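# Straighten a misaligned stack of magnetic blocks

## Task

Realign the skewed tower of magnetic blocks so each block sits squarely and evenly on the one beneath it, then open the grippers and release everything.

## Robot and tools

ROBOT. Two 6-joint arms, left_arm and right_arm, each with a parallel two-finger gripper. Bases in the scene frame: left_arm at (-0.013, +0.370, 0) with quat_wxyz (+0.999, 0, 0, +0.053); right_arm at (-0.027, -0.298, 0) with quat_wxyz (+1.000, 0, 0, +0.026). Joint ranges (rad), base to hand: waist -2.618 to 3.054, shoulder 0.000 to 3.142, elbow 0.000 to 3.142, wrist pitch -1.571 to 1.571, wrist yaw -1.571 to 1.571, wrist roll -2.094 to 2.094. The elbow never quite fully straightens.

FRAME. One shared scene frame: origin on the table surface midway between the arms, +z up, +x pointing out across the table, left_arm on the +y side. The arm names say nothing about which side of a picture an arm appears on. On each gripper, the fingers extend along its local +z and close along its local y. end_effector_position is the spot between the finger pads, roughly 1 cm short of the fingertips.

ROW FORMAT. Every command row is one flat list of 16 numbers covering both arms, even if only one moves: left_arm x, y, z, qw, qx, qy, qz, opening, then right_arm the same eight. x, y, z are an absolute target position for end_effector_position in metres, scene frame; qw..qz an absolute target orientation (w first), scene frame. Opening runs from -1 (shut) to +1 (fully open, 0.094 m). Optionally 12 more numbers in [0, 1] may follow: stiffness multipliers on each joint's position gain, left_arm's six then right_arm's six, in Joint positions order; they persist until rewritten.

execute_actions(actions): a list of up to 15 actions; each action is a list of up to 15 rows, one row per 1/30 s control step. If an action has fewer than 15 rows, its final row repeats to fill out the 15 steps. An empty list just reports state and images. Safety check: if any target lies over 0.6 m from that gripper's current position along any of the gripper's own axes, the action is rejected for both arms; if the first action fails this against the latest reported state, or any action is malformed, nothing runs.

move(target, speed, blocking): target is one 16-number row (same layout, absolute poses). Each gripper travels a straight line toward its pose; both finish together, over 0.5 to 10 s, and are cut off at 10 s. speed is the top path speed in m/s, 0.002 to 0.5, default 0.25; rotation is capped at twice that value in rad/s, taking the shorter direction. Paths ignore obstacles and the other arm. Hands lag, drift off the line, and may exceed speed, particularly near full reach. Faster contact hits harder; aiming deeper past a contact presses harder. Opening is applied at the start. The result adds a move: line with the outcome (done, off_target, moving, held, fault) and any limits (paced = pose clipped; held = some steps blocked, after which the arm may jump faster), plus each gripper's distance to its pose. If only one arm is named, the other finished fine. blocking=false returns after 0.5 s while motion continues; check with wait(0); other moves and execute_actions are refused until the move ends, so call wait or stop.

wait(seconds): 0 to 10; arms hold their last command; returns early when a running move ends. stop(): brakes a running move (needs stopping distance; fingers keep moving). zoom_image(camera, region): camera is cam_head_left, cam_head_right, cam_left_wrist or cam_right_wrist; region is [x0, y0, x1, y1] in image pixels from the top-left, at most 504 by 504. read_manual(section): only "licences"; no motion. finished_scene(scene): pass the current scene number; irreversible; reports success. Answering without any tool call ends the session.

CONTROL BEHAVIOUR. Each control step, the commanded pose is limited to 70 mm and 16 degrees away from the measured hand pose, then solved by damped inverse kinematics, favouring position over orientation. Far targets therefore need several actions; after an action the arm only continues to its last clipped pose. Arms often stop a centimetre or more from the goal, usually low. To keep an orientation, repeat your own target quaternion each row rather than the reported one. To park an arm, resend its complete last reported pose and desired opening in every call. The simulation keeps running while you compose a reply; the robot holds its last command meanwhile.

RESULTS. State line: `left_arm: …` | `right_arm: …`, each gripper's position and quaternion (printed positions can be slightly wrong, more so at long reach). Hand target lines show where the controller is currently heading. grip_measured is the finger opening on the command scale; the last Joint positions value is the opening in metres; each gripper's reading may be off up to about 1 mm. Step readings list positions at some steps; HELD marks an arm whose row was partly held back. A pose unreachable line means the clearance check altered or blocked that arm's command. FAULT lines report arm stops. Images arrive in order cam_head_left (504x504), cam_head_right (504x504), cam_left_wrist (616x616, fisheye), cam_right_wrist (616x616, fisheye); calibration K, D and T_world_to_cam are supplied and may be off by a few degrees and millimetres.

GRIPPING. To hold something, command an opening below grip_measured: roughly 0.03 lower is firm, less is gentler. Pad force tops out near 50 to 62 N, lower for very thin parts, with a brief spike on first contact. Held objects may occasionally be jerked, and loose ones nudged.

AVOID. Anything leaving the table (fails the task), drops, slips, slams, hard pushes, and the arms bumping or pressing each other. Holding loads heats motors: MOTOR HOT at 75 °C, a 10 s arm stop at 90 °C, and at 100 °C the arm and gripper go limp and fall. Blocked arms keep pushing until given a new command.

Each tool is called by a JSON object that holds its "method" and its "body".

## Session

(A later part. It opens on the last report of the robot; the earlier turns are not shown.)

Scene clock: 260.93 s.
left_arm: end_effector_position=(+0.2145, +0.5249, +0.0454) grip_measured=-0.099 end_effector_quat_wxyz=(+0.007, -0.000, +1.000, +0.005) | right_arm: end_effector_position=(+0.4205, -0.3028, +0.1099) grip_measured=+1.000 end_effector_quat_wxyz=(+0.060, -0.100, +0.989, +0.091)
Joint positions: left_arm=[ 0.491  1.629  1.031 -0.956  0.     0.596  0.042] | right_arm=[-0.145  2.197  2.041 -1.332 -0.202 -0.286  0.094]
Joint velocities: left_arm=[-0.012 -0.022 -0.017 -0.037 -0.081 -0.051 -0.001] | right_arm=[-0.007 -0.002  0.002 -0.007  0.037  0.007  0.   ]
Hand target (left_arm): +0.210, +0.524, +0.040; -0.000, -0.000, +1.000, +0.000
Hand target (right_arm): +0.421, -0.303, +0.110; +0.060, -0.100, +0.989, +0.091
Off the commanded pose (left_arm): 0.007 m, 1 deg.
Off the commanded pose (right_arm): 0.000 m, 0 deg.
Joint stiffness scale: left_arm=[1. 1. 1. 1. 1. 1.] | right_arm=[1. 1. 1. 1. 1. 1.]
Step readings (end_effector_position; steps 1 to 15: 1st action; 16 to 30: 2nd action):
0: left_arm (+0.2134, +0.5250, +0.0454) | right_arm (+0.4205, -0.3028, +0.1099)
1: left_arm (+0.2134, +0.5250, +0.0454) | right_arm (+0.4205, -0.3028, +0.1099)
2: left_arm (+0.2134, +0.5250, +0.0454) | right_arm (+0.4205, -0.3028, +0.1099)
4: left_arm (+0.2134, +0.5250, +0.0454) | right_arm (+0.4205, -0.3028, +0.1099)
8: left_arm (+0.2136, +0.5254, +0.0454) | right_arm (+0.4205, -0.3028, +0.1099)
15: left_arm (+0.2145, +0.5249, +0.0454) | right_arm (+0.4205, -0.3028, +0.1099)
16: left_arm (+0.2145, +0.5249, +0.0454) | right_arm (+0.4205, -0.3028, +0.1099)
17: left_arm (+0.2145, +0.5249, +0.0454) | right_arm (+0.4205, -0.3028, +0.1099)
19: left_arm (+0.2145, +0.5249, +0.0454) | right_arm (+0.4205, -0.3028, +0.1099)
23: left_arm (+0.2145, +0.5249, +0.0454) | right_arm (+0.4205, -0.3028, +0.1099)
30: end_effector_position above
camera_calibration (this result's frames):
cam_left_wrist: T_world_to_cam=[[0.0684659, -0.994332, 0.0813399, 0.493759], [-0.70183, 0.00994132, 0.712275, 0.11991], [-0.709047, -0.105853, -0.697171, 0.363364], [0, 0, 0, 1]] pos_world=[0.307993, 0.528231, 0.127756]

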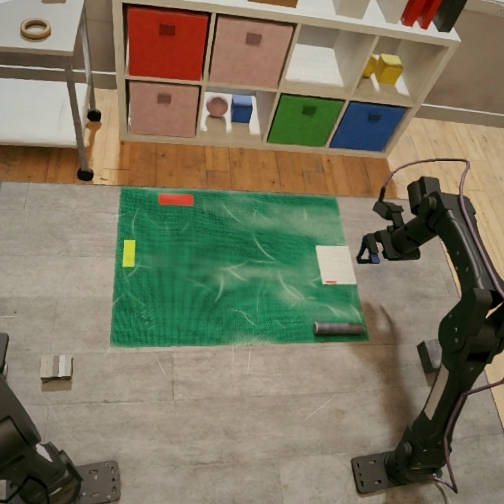

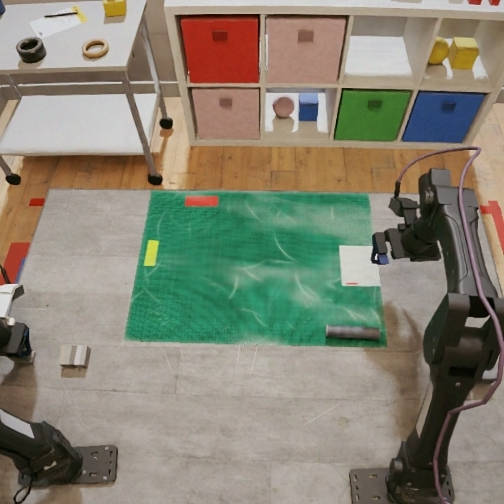

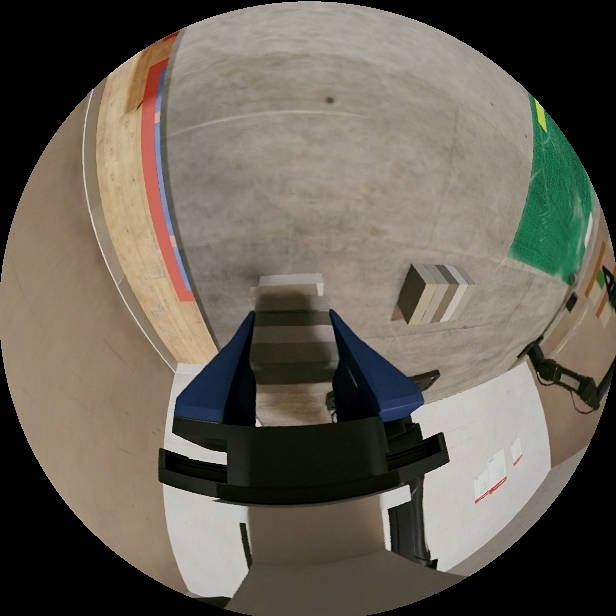

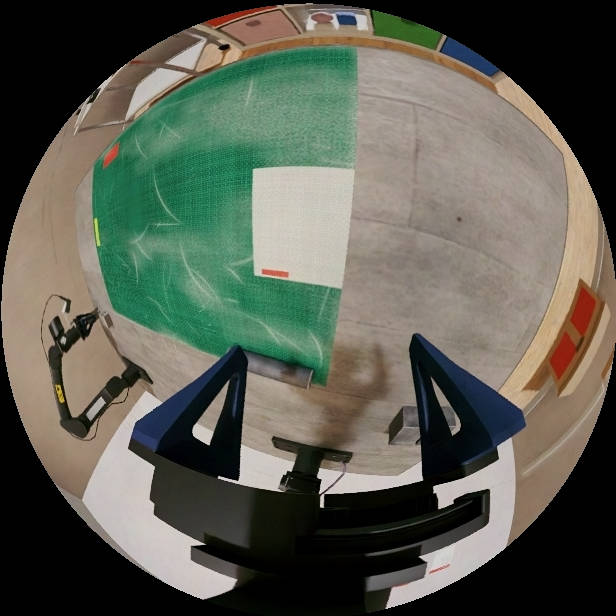

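{"method": "execute_actions", "body": {"actions": [[[0.21, 0.524, 0.04, 0.0, 0.0, 1.0, 0.0, -0.06, 0.4205, -0.3028, 0.11, 0.06, -0.1, 0.989, 0.091, 1.0],[0.21, 0.524, 0.04, 0.0, 0.0, 1.0, 0.0, 0.0, 0.4205, -0.3028, 0.11, 0.06, -0.1, 0.989, 0.091, 1.0],[0.21, 0.524, 0.04, 0.0, 0.0, 1.0, 0.0, 0.15, 0.4205, -0.3028, 0.11, 0.06, -0.1, 0.989, 0.091, 1.0],[0.21, 0.524, 0.04, 0.0, 0.0, 1.0, 0.0, 0.35, 0.4205, -0.3028, 0.11, 0.06, -0.1, 0.989, 0.091, 1.0]]]}}

{"method": "move", "body": {"target": [0.21, 0.524, 0.008, 0.0, 0.0, 1.0, 0.0, 0.35, 0.4205, -0.3028, 0.11, 0.06, -0.1, 0.989, 0.091, 1.0], "speed": 0.06}}

Scene clock: 265.00 s.
left_arm: end_effector_position=(+0.2145, +0.5249, +0.0454) grip_measured=+0.347 end_effector_quat_wxyz=(+0.007, -0.000, +1.000, +0.005) | right_arm: end_effector_position=(+0.4205, -0.3028, +0.1099) grip_measured=+1.000 end_effector_quat_wxyz=(+0.060, -0.100, +0.989, +0.091)
Joint positions: left_arm=[ 0.491  1.629  1.031 -0.956  0.     0.596  0.063] | right_arm=[-0.145  2.197  2.041 -1.332 -0.202 -0.286  0.094]
Joint velocities: left_arm=[ 0.007  0.012  0.007 -0.037  0.007 -0.037 -0.001] | right_arm=[-0.002  0.007 -0.007 -0.037  0.007 -0.037  0.   ]
Hand target (left_arm): +0.210, +0.524, +0.040; -0.000, -0.000, +1.000, +0.000
Hand target (right_arm): +0.421, -0.303, +0.110; +0.060, -0.100, +0.989, +0.091
Off the commanded pose (left_arm): 0.007 m, 1 deg.
Off the commanded pose (right_arm): 0.000 m, 0 deg.
Joint stiffness scale: left_arm=[1. 1. 1. 1. 1. 1.] | right_arm=[1. 1. 1. 1. 1. 1.]
Step readings (end_effector_position):
0: left_arm (+0.2145, +0.5249, +0.0454) | right_arm (+0.4205, -0.3028, +0.1099)
1: left_arm (+0.2145, +0.5249, +0.0454) | right_arm (+0.4205, -0.3028, +0.1099)
2: left_arm (+0.2145, +0.5249, +0.0454) | right_arm (+0.4205, -0.3028, +0.1099)
4: left_arm (+0.2145, +0.5249, +0.0454) | right_arm (+0.4205, -0.3028, +0.1099)
8: left_arm (+0.2145, +0.5249, +0.0454) | right_arm (+0.4205, -0.3028, +0.1099)
15: end_effector_position above
camera_calibration (this result's frames):
cam_left_wrist: T_world_to_cam=[[0.0684659, -0.994332, 0.0813399, 0.493759], [-0.70183, 0.00994132, 0.712275, 0.11991], [-0.709047, -0.105853, -0.697171, 0.363364], [0, 0, 0, 1]] pos_world=[0.307993, 0.528231, 0.127756]

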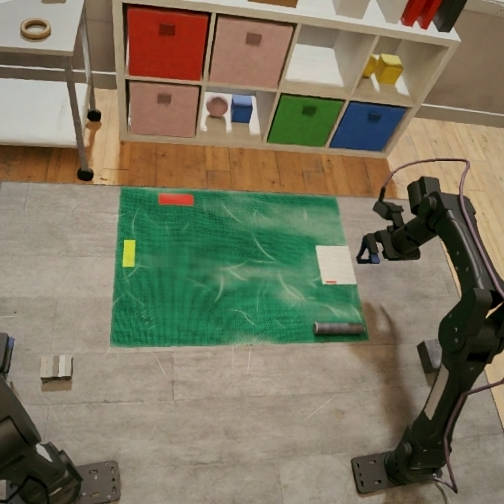

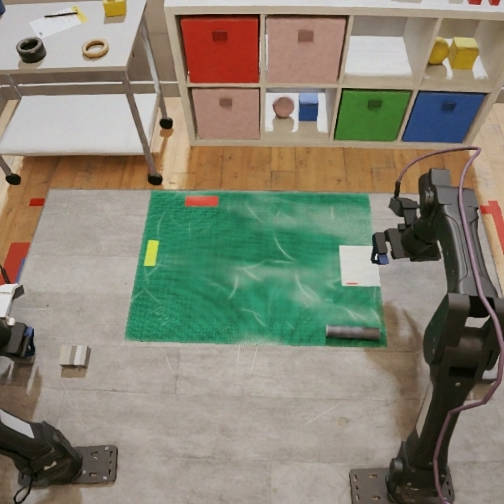

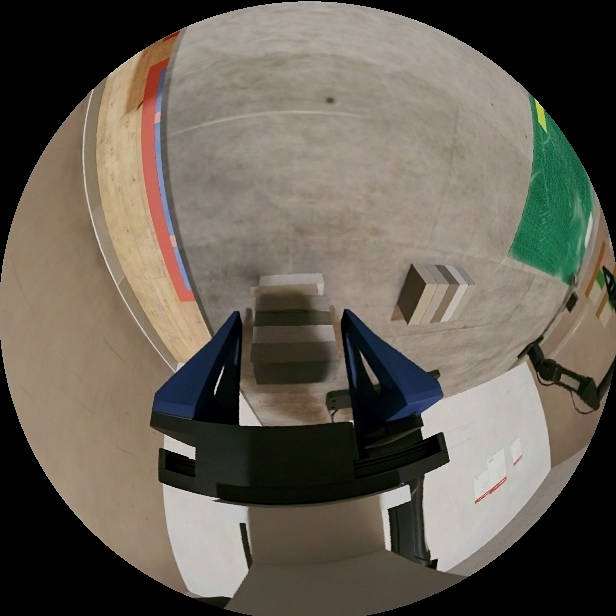

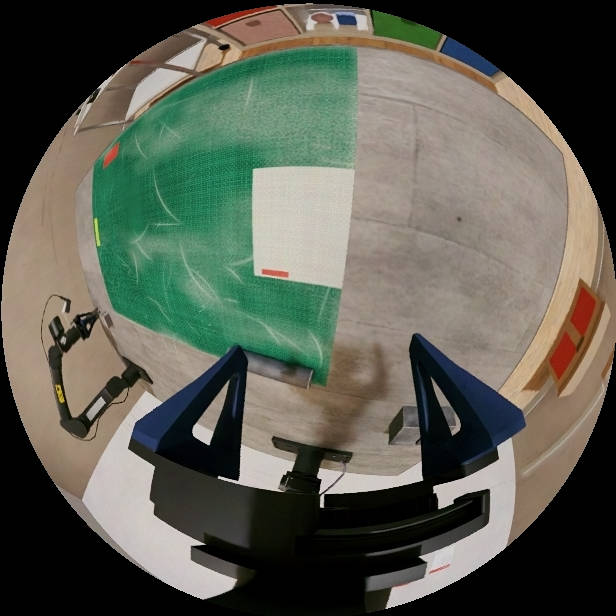

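Scene clock: 266.10 s.
left_arm: end_effector_position=(+0.2143, +0.5248, +0.0139) grip_measured=+0.347 end_effector_quat_wxyz=(+0.006, -0.000, +1.000, +0.004) | right_arm: end_effector_position=(+0.4205, -0.3028, +0.1099) grip_measured=+1.000 end_effector_quat_wxyz=(+0.060, -0.100, +0.989, +0.091)
Joint positions: left_arm=[ 0.491  1.682  0.952 -0.827  0.     0.596  0.063] | right_arm=[-0.145  2.197  2.041 -1.332 -0.202 -0.286  0.094]
Joint velocities: left_arm=[-0.007 -0.027 -0.027  0.007  0.022  0.051 -0.001] | right_arm=[ 0.022  0.002  0.002 -0.11   0.007  0.007  0.   ]
Hand target (left_arm): +0.210, +0.524, +0.008; -0.000, -0.000, +1.000, +0.000
Hand target (right_arm): +0.421, -0.303, +0.110; +0.060, -0.100, +0.989, +0.091
Off the commanded pose (left_arm): 0.007 m, 1 deg.
Off the commanded pose (right_arm): 0.000 m, 0 deg.
Joint stiffness scale: left_arm=[1. 1. 1. 1. 1. 1.] | right_arm=[1. 1. 1. 1. 1. 1.]
move: done
camera_calibration (this result's frames):
cam_left_wrist: T_world_to_cam=[[0.0686211, -0.994227, 0.0824873, 0.496065], [-0.700479, 0.0108571, 0.71359, 0.141392], [-0.710366, -0.106748, -0.69569, 0.34193], [0, 0, 0, 1]] pos_world=[0.307897, 0.528167, 0.0960621]

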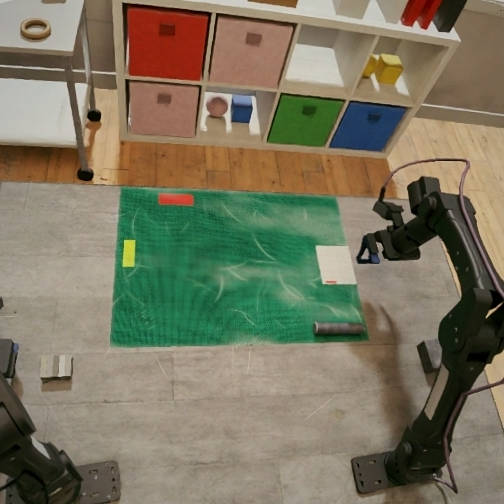

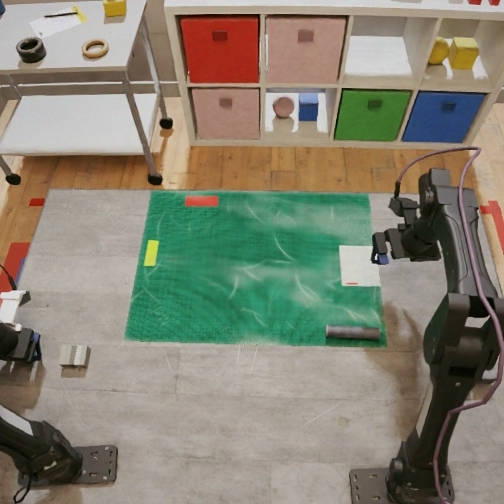

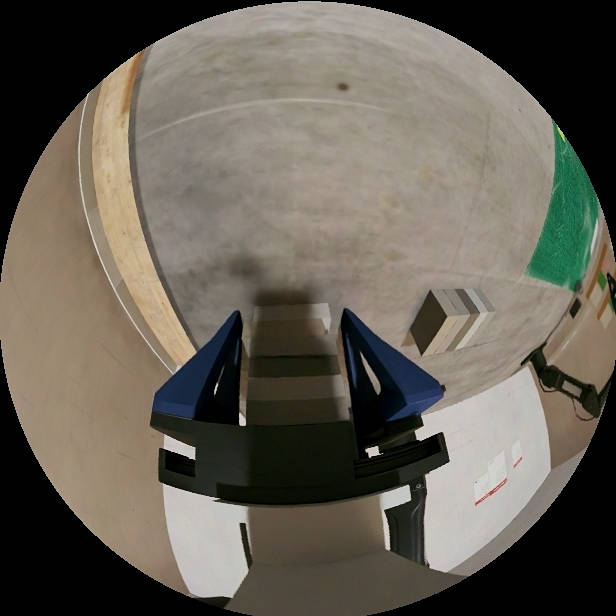

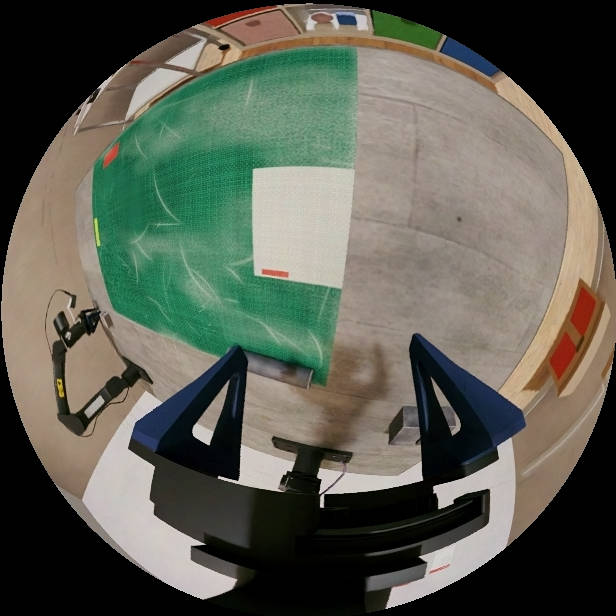

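{"method": "execute_actions", "body": {"actions": [[[0.21, 0.524, 0.008, 0.0, 0.0, 1.0, 0.0, 0.25, 0.4205, -0.3028, 0.11, 0.06, -0.1, 0.989, 0.091, 1.0],[0.21, 0.524, 0.008, 0.0, 0.0, 1.0, 0.0, 0.2, 0.4205, -0.3028, 0.11, 0.06, -0.1, 0.989, 0.091, 1.0],[0.21, 0.524, 0.008, 0.0, 0.0, 1.0, 0.0, 0.17, 0.4205, -0.3028, 0.11, 0.06, -0.1, 0.989, 0.091, 1.0],[0.21, 0.524, 0.008, 0.0, 0.0, 1.0, 0.0, 0.14, 0.4205, -0.3028, 0.11, 0.06, -0.1, 0.989, 0.091, 1.0],[0.21, 0.524, 0.008, 0.0, 0.0, 1.0, 0.0, 0.11, 0.4205, -0.3028, 0.11, 0.06, -0.1, 0.989, 0.091, 1.0],[0.21, 0.524, 0.008, 0.0, 0.0, 1.0, 0.0, 0.08, 0.4205, -0.3028, 0.11, 0.06, -0.1, 0.989, 0.091, 1.0],[0.21, 0.524, 0.008, 0.0, 0.0, 1.0, 0.0, 0.05, 0.4205, -0.3028, 0.11, 0.06, -0.1, 0.989, 0.091, 1.0],[0.21, 0.524, 0.008, 0.0, 0.0, 1.0, 0.0, 0.02, 0.4205, -0.3028, 0.11, 0.06, -0.1, 0.989, 0.091, 1.0],[0.21, 0.524, 0.008, 0.0, 0.0, 1.0, 0.0, -0.01, 0.4205, -0.3028, 0.11, 0.06, -0.1, 0.989, 0.091, 1.0],[0.21, 0.524, 0.008, 0.0, 0.0, 1.0, 0.0, -0.04, 0.4205, -0.3028, 0.11, 0.06, -0.1, 0.989, 0.091, 1.0],[0.21, 0.524, 0.008, 0.0, 0.0, 1.0, 0.0, -0.07, 0.4205, -0.3028, 0.11, 0.06, -0.1, 0.989, 0.091, 1.0],[0.21, 0.524, 0.008, 0.0, 0.0, 1.0, 0.0, -0.10, 0.4205, -0.3028, 0.11, 0.06, -0.1, 0.989, 0.091, 1.0],[0.21, 0.524, 0.008, 0.0, 0.0, 1.0, 0.0, -0.13, 0.4205, -0.3028, 0.11, 0.06, -0.1, 0.989, 0.091, 1.0],[0.21, 0.524, 0.008, 0.0, 0.0, 1.0, 0.0, -0.15, 0.4205, -0.3028, 0.11, 0.06, -0.1, 0.989, 0.091, 1.0]],[[0.21, 0.524, 0.008, 0.0, 0.0, 1.0, 0.0, -0.15, 0.4205, -0.3028, 0.11, 0.06, -0.1, 0.989, 0.091, 1.0]]]}}

{"method": "zoom_image", "body": {"camera": "cam_left_wrist", "region": [210, 280, 380, 430]}}

Scene clock: 277.60 s.
left_arm: end_effector_position=(+0.2151, +0.5253, +0.0139) grip_measured=-0.098 end_effector_quat_wxyz=(+0.008, +0.000, +1.000, +0.005) | right_arm: end_effector_position=(+0.4205, -0.3028, +0.1099) grip_measured=+1.000 end_effector_quat_wxyz=(+0.060, -0.100, +0.989, +0.091)
Joint positions: left_arm=[ 0.491  1.682  0.952 -0.822  0.     0.596  0.042] | right_arm=[-0.145  2.197  2.041 -1.332 -0.202 -0.286  0.094]
Joint velocities: left_arm=[ 0.022 -0.002  0.002 -0.037 -0.066  0.022  0.   ] | right_arm=[-0.012 -0.007  0.002  0.022 -0.037 -0.007  0.   ]
Hand target (left_arm): +0.210, +0.524, +0.008; -0.000, -0.000, +1.000, +0.000
Hand target (right_arm): +0.421, -0.303, +0.110; +0.060, -0.100, +0.989, +0.091
Off the commanded pose (left_arm): 0.008 m, 1 deg.
Off the commanded pose (right_arm): 0.000 m, 0 deg.
Joint stiffness scale: left_arm=[1. 1. 1. 1. 1. 1.] | right_arm=[1. 1. 1. 1. 1. 1.]
Step readings (end_effector_position; steps 1 to 15: 1st action; 16 to 30: 2nd action):
0: left_arm (+0.2146, +0.5250, +0.0139) | right_arm (+0.4205, -0.3028, +0.1099)
1: left_arm (+0.2146, +0.5250, +0.0139) | right_arm (+0.4205, -0.3028, +0.1099)
2: left_arm (+0.2146, +0.5250, +0.0139) | right_arm (+0.4205, -0.3028, +0.1099)
4: left_arm (+0.2146, +0.5250, +0.0139) | right_arm (+0.4205, -0.3028, +0.1099)
8: left_arm (+0.2151, +0.5268, +0.0139) | right_arm (+0.4205, -0.3028, +0.1099)
15: left_arm (+0.2151, +0.5253, +0.0139) | right_arm (+0.4205, -0.3028, +0.1099)
16: left_arm (+0.2151, +0.5253, +0.0139) | right_arm (+0.4205, -0.3028, +0.1099)
17: left_arm (+0.2151, +0.5253, +0.0139) | right_arm (+0.4205, -0.3028, +0.1099)
19: left_arm (+0.2151, +0.5253, +0.0139) | right_arm (+0.4205, -0.3028, +0.1099)
23: left_arm (+0.2151, +0.5253, +0.0139) | right_arm (+0.4205, -0.3028, +0.1099)
30: end_effector_position above
camera_calibration (this result's frames):
cam_left_wrist: T_world_to_cam=[[0.0679593, -0.994445, 0.0803774, 0.496873], [-0.702947, 0.00944344, 0.711179, 0.143286], [-0.707988, -0.104832, -0.698401, 0.341136], [0, 0, 0, 1]] pos_world=[0.308476, 0.528522, 0.0964105]

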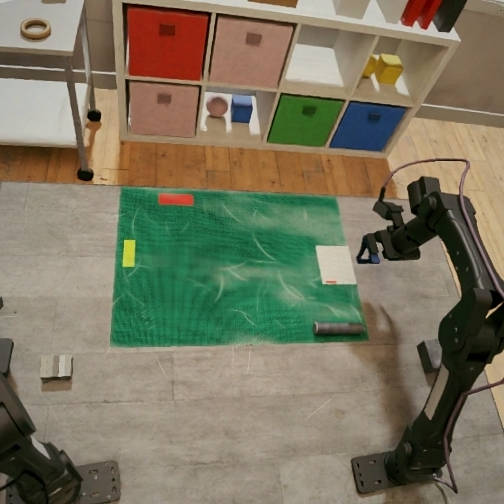

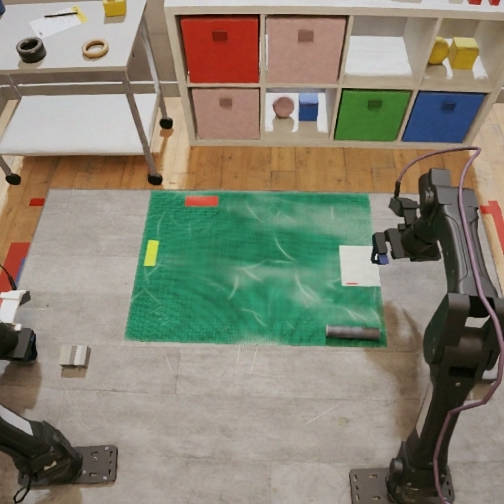

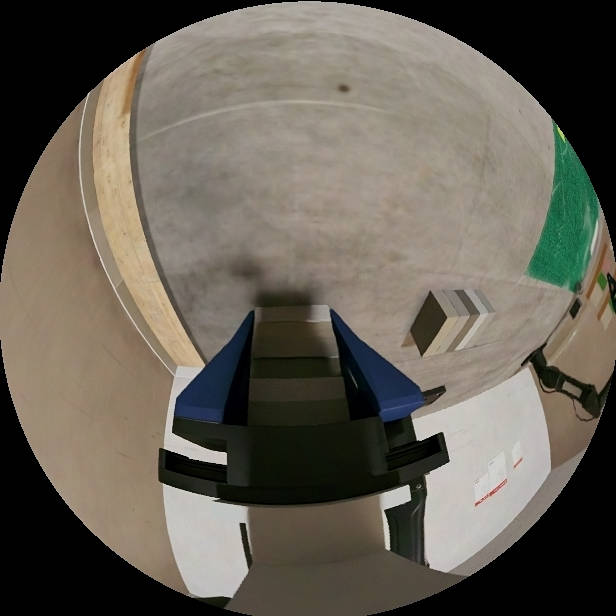

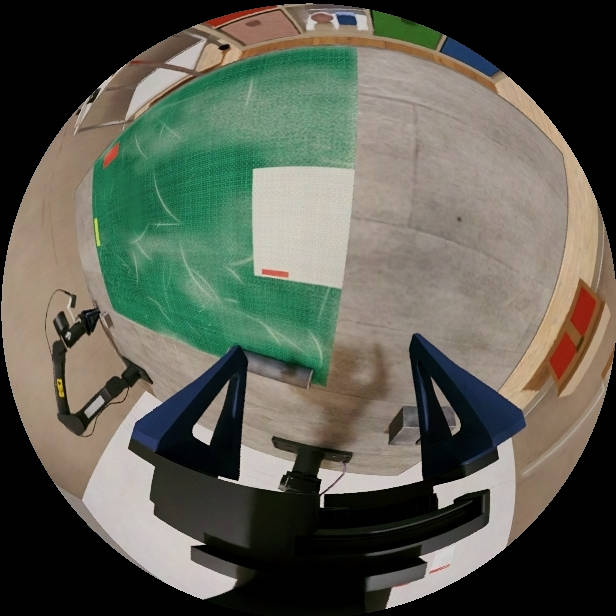

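Region (210, 280, 380, 430) of cam_left_wrist's 616x616 image, scaled by 2.965, with more detail than that image has; it fills the top 445 rows of this view, and the rest is white.

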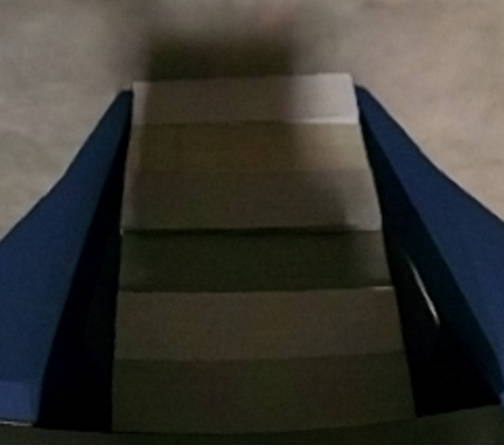

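{"method": "execute_actions", "body": {"actions": [[[0.21, 0.524, 0.012, 0.0, 0.0, 1.0, 0.0, -0.06, 0.4205, -0.3028, 0.11, 0.06, -0.1, 0.989, 0.091, 1.0],[0.21, 0.524, 0.012, 0.0, 0.0, 1.0, 0.0, 0.0, 0.4205, -0.3028, 0.11, 0.06, -0.1, 0.989, 0.091, 1.0],[0.21, 0.524, 0.012, 0.0, 0.0, 1.0, 0.0, 0.15, 0.4205, -0.3028, 0.11, 0.06, -0.1, 0.989, 0.091, 1.0],[0.21, 0.524, 0.012, 0.0, 0.0, 1.0, 0.0, 0.4, 0.4205, -0.3028, 0.11, 0.06, -0.1, 0.989, 0.091, 1.0]]]}}

{"method": "move", "body": {"target": [0.21, 0.524, 0.12, 0.0, 0.0, 1.0, 0.0, 0.4, 0.4205, -0.3028, 0.11, 0.06, -0.1, 0.989, 0.091, 1.0], "speed": 0.15}}

Scene clock: 282.47 s.
left_arm: end_effector_position=(+0.2149, +0.5252, +0.0139) grip_measured=+0.397 end_effector_quat_wxyz=(+0.007, +0.000, +1.000, +0.005) | right_arm: end_effector_position=(+0.4205, -0.3028, +0.1099) grip_measured=+1.000 end_effector_quat_wxyz=(+0.060, -0.100, +0.989, +0.091)
Joint positions: left_arm=[ 0.491  1.682  0.952 -0.824  0.     0.596  0.066] | right_arm=[-0.145  2.197  2.041 -1.332 -0.202 -0.286  0.094]
Joint velocities: left_arm=[-0.002 -0.007 -0.012  0.022 -0.007  0.051  0.   ] | right_arm=[-0.012  0.007  0.002  0.037  0.022 -0.037  0.   ]
Hand target (left_arm): +0.210, +0.524, +0.012; -0.000, -0.000, +1.000, +0.000
Hand target (right_arm): +0.421, -0.303, +0.110; +0.060, -0.100, +0.989, +0.091
Off the commanded pose (left_arm): 0.005 m, 1 deg.
Off the commanded pose (right_arm): 0.000 m, 0 deg.
Joint stiffness scale: left_arm=[1. 1. 1. 1. 1. 1.] | right_arm=[1. 1. 1. 1. 1. 1.]
Step readings (end_effector_position):
0: left_arm (+0.2151, +0.5253, +0.0139) | right_arm (+0.4205, -0.3028, +0.1099)
1: left_arm (+0.2150, +0.5252, +0.0139) | right_arm (+0.4205, -0.3028, +0.1099)
2: left_arm (+0.2150, +0.5252, +0.0139) | right_arm (+0.4205, -0.3028, +0.1099)
4: left_arm (+0.2149, +0.5252, +0.0139) | right_arm (+0.4205, -0.3028, +0.1099)
8: left_arm (+0.2149, +0.5252, +0.0139) | right_arm (+0.4205, -0.3028, +0.1099)
15: end_effector_position above
camera_calibration (this result's frames):
cam_left_wrist: T_world_to_cam=[[0.0680357, -0.994393, 0.0809517, 0.496679], [-0.702273, 0.00990042, 0.711839, 0.142732], [-0.708649, -0.105281, -0.697662, 0.341317], [0, 0, 0, 1]] pos_world=[0.308319, 0.528415, 0.0963151]

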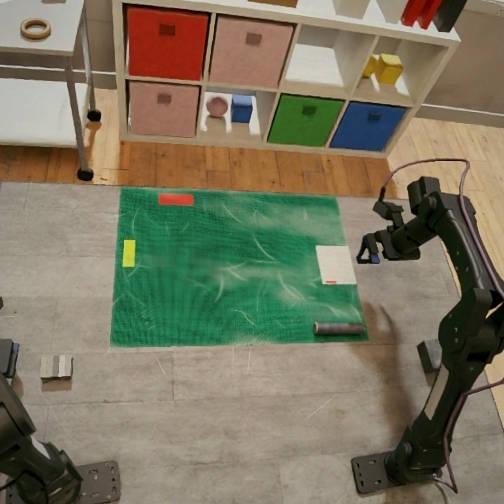

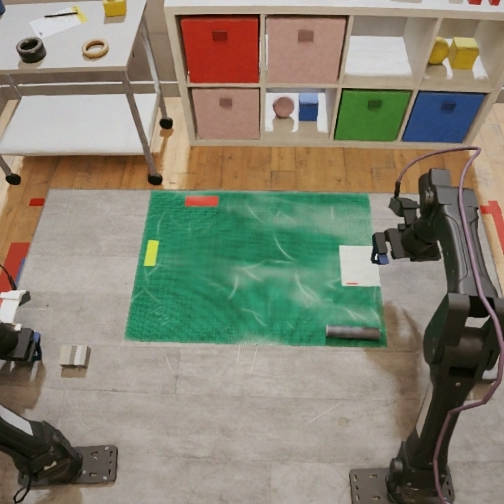

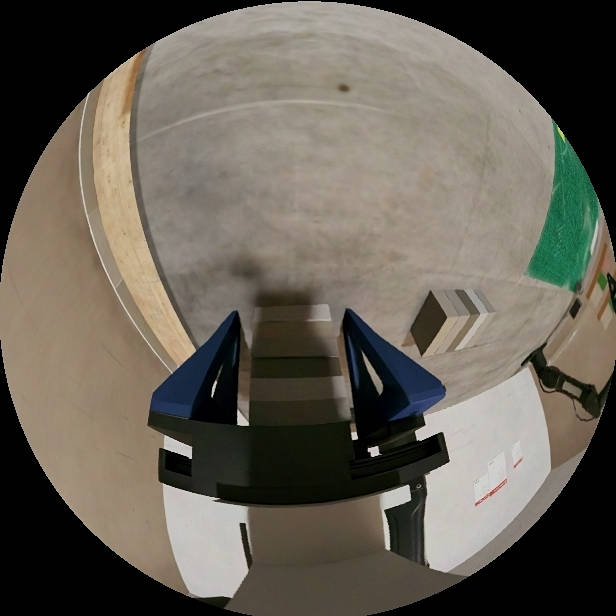

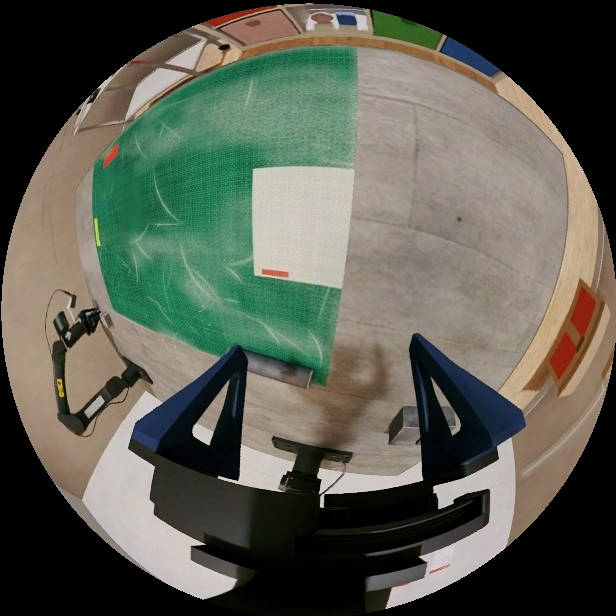

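Scene clock: 283.83 s.
left_arm: end_effector_position=(+0.2078, +0.5203, +0.1122) grip_measured=+0.397 end_effector_quat_wxyz=(-0.009, +0.000, +1.000, -0.006) | right_arm: end_effector_position=(+0.4205, -0.3028, +0.1099) grip_measured=+1.000 end_effector_quat_wxyz=(+0.060, -0.100, +0.989, +0.091)
Joint positions: left_arm=[ 0.491  1.577  1.249 -1.265  0.     0.596  0.066] | right_arm=[-0.145  2.197  2.041 -1.332 -0.202 -0.286  0.094]
Joint velocities: left_arm=[ 0.012  0.007 -0.007 -0.095  0.022 -0.007 -0.   ] | right_arm=[-0.017 -0.027 -0.007  0.066  0.007  0.007  0.   ]
Hand target (left_arm): +0.209, +0.523, +0.120; -0.000, -0.000, +1.000, +0.000
Hand target (right_arm): +0.421, -0.303, +0.110; +0.060, -0.100, +0.989, +0.091
Off the commanded pose (left_arm): 0.009 m, 1 deg.
Off the commanded pose (right_arm): 0.000 m, 0 deg.
Joint stiffness scale: left_arm=[1. 1. 1. 1. 1. 1.] | right_arm=[1. 1. 1. 1. 1. 1.]
move: done
camera_calibration (this result's frames):
cam_left_wrist: T_world_to_cam=[[0.0709564, -0.992413, 0.100409, 0.48058], [-0.678994, 0.0256858, 0.733695, 0.0522936], [-0.730707, -0.120238, -0.672019, 0.41383], [0, 0, 0, 1]] pos_world=[0.303795, 0.525348, 0.191479]

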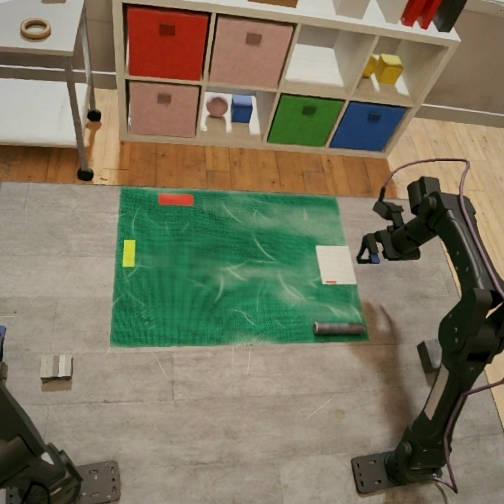

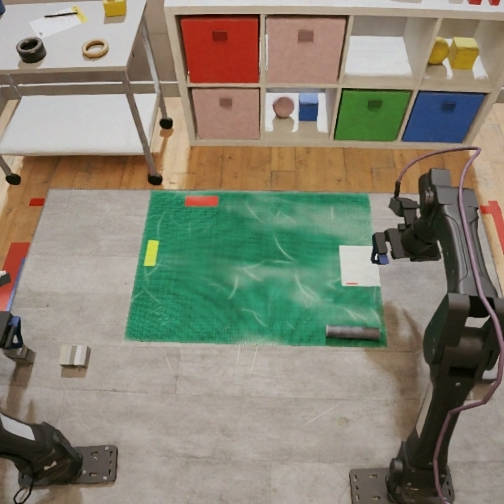

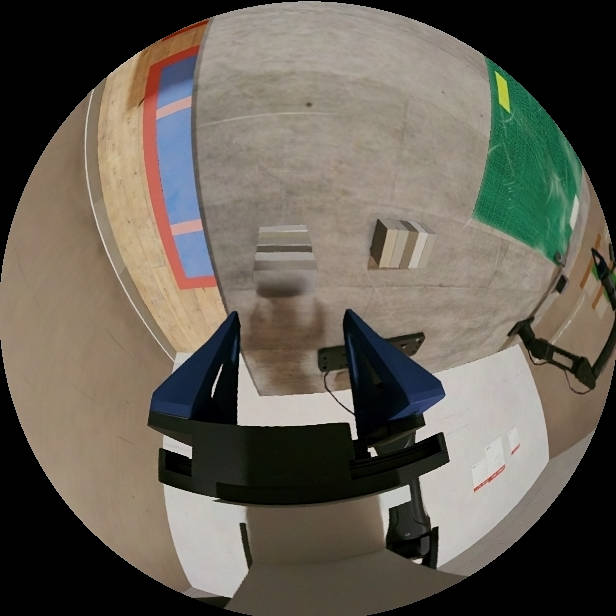

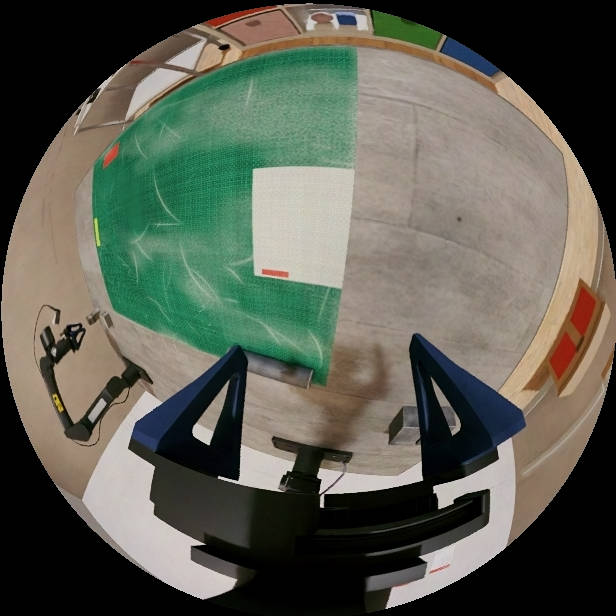

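{"method": "move", "body": {"target": [0.21, 0.522, 0.12, 0.0, -0.707, 0.707, 0.0, 0.4, 0.4205, -0.3028, 0.11, 0.06, -0.1, 0.989, 0.091, 1.0], "speed": 0.5}}

{"method": "zoom_image", "body": {"camera": "cam_left_wrist", "region": [230, 190, 370, 340]}}

Scene clock: 288.13 s.
left_arm: end_effector_position=(+0.2084, +0.5186, +0.1122) grip_measured=+0.397 end_effector_quat_wxyz=(-0.013, -0.703, +0.711, -0.003) | right_arm: end_effector_position=(+0.4205, -0.3028, +0.1099) grip_measured=+1.000 end_effector_quat_wxyz=(+0.060, -0.100, +0.989, +0.091)
Joint positions: left_arm=[ 0.491  1.577  1.249 -1.267  0.01  -0.964  0.066] | right_arm=[-0.145  2.197  2.041 -1.332 -0.202 -0.286  0.094]
Joint velocities: left_arm=[ 0.012 -0.002  0.012 -0.007  0.022 -0.007 -0.   ] | right_arm=[-0.012 -0.007 -0.012  0.066  0.007 -0.066  0.   ]
Hand target (left_arm): +0.210, +0.522, +0.120; +0.000, +0.707, -0.707, +0.000
Hand target (right_arm): +0.421, -0.303, +0.110; +0.060, -0.100, +0.989, +0.091
Off the commanded pose (left_arm): 0.009 m, 2 deg.
Off the commanded pose (right_arm): 0.000 m, 0 deg.
Joint stiffness scale: left_arm=[1. 1. 1. 1. 1. 1.] | right_arm=[1. 1. 1. 1. 1. 1.]
move: done
camera_calibration (this result's frames):
cam_left_wrist: T_world_to_cam=[[0.995409, 0.0602527, 0.0743676, -0.256802], [-0.0141043, -0.676165, 0.736615, 0.27786], [0.0946678, -0.734282, -0.672211, 0.560576], [0, 0, 0, 1]] pos_world=[0.206474, 0.614973, 0.191247]

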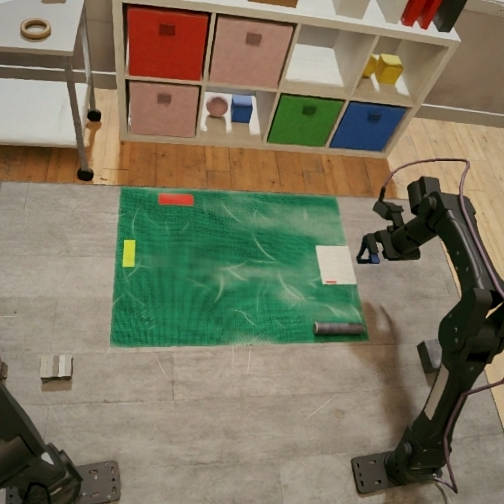

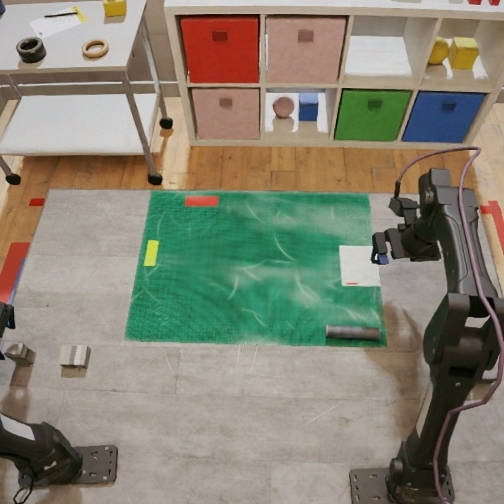

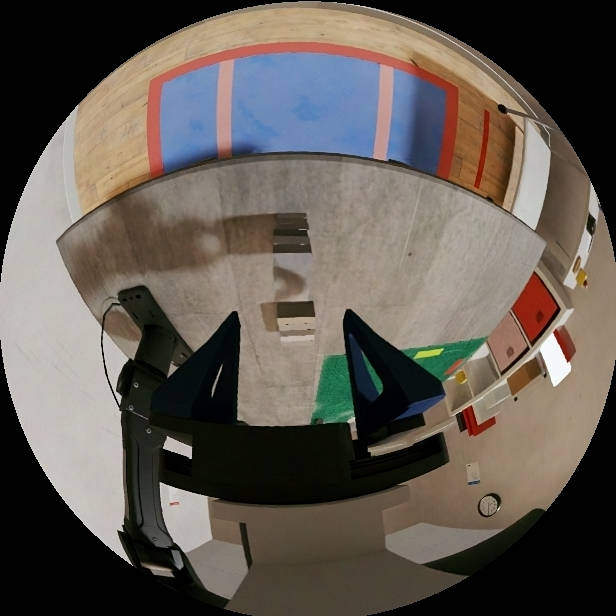

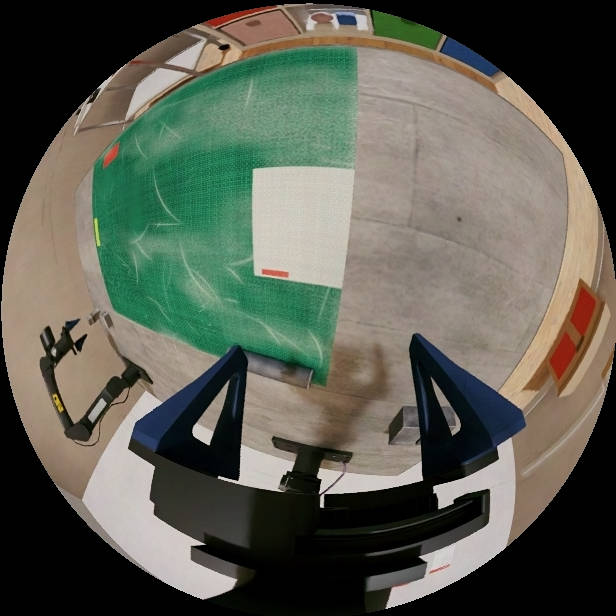

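Region (230, 190, 370, 340) of cam_left_wrist's 616x616 image, scaled by 3.360, with more detail than that image has; it fills the left 470 columns of this view, and the rest is white.

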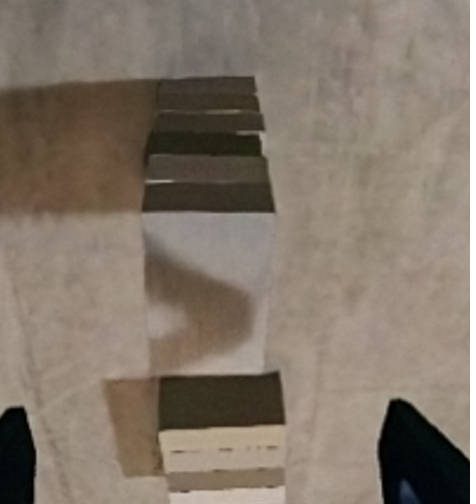

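{"method": "move", "body": {"target": [0.208, 0.522, 0.008, 0.0, -0.707, 0.707, 0.0, 0.3, 0.4205, -0.3028, 0.11, 0.06, -0.1, 0.989, 0.091, 1.0], "speed": 0.12}}

Scene clock: 291.87 s.
left_arm: end_effector_position=(+0.2141, +0.5225, +0.0138) grip_measured=+0.303 end_effector_quat_wxyz=(+0.008, -0.704, +0.710, -0.006) | right_arm: end_effector_position=(+0.4205, -0.3028, +0.1099) grip_measured=+1.000 end_effector_quat_wxyz=(+0.060, -0.100, +0.989, +0.091)
Joint positions: left_arm=[ 0.491  1.674  0.942 -0.822  0.01  -0.967  0.061] | right_arm=[-0.145  2.197  2.041 -1.332 -0.202 -0.286  0.094]
Joint velocities: left_arm=[-0.017 -0.007 -0.002 -0.037 -0.022 -0.051 -0.   ] | right_arm=[ 0.017  0.022 -0.012  0.051  0.066 -0.007  0.   ]
Hand target (left_arm): +0.209, +0.523, +0.008; -0.000, +0.707, -0.707, +0.000
Hand target (right_arm): +0.421, -0.303, +0.110; +0.060, -0.100, +0.989, +0.091
Off the commanded pose (left_arm): 0.008 m, 1 deg.
Off the commanded pose (right_arm): 0.000 m, 0 deg.
Joint stiffness scale: left_arm=[1. 1. 1. 1. 1. 1.] | right_arm=[1. 1. 1. 1. 1. 1.]
move: done
camera_calibration (this result's frames):
cam_left_wrist: T_world_to_cam=[[0.992147, 0.0608034, 0.109305, -0.255471], [-0.036866, -0.692915, 0.720076, 0.366924], [0.119522, -0.718451, -0.685232, 0.483293], [0, 0, 0, 1]] pos_world=[0.209228, 0.617004, 0.0948786]

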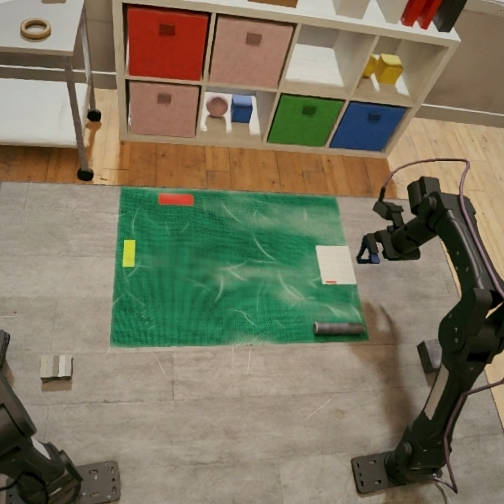

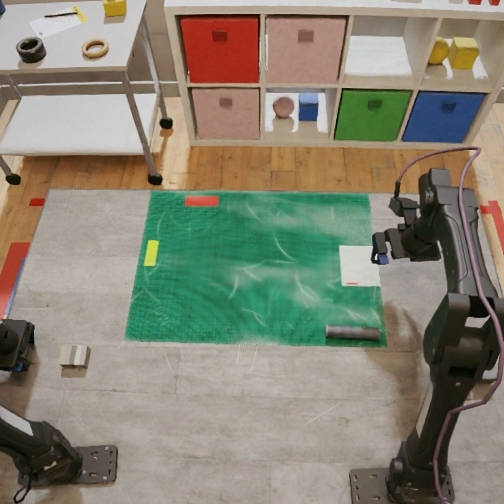

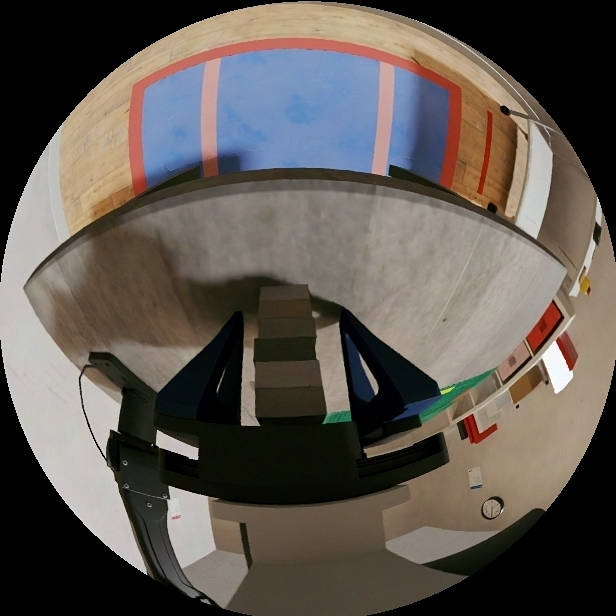

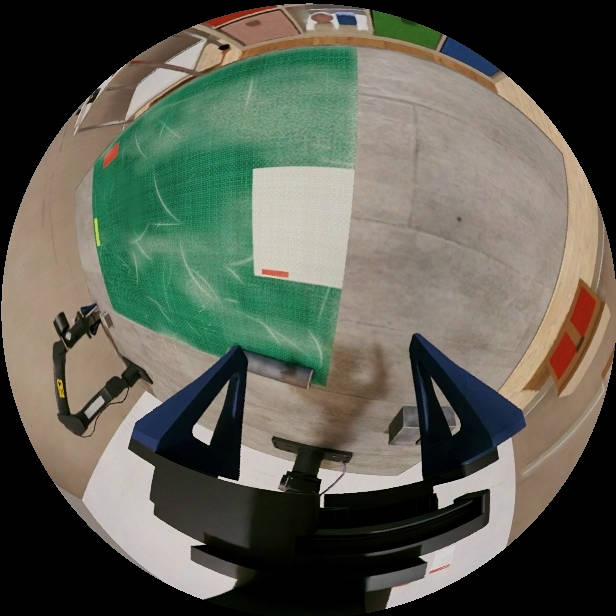

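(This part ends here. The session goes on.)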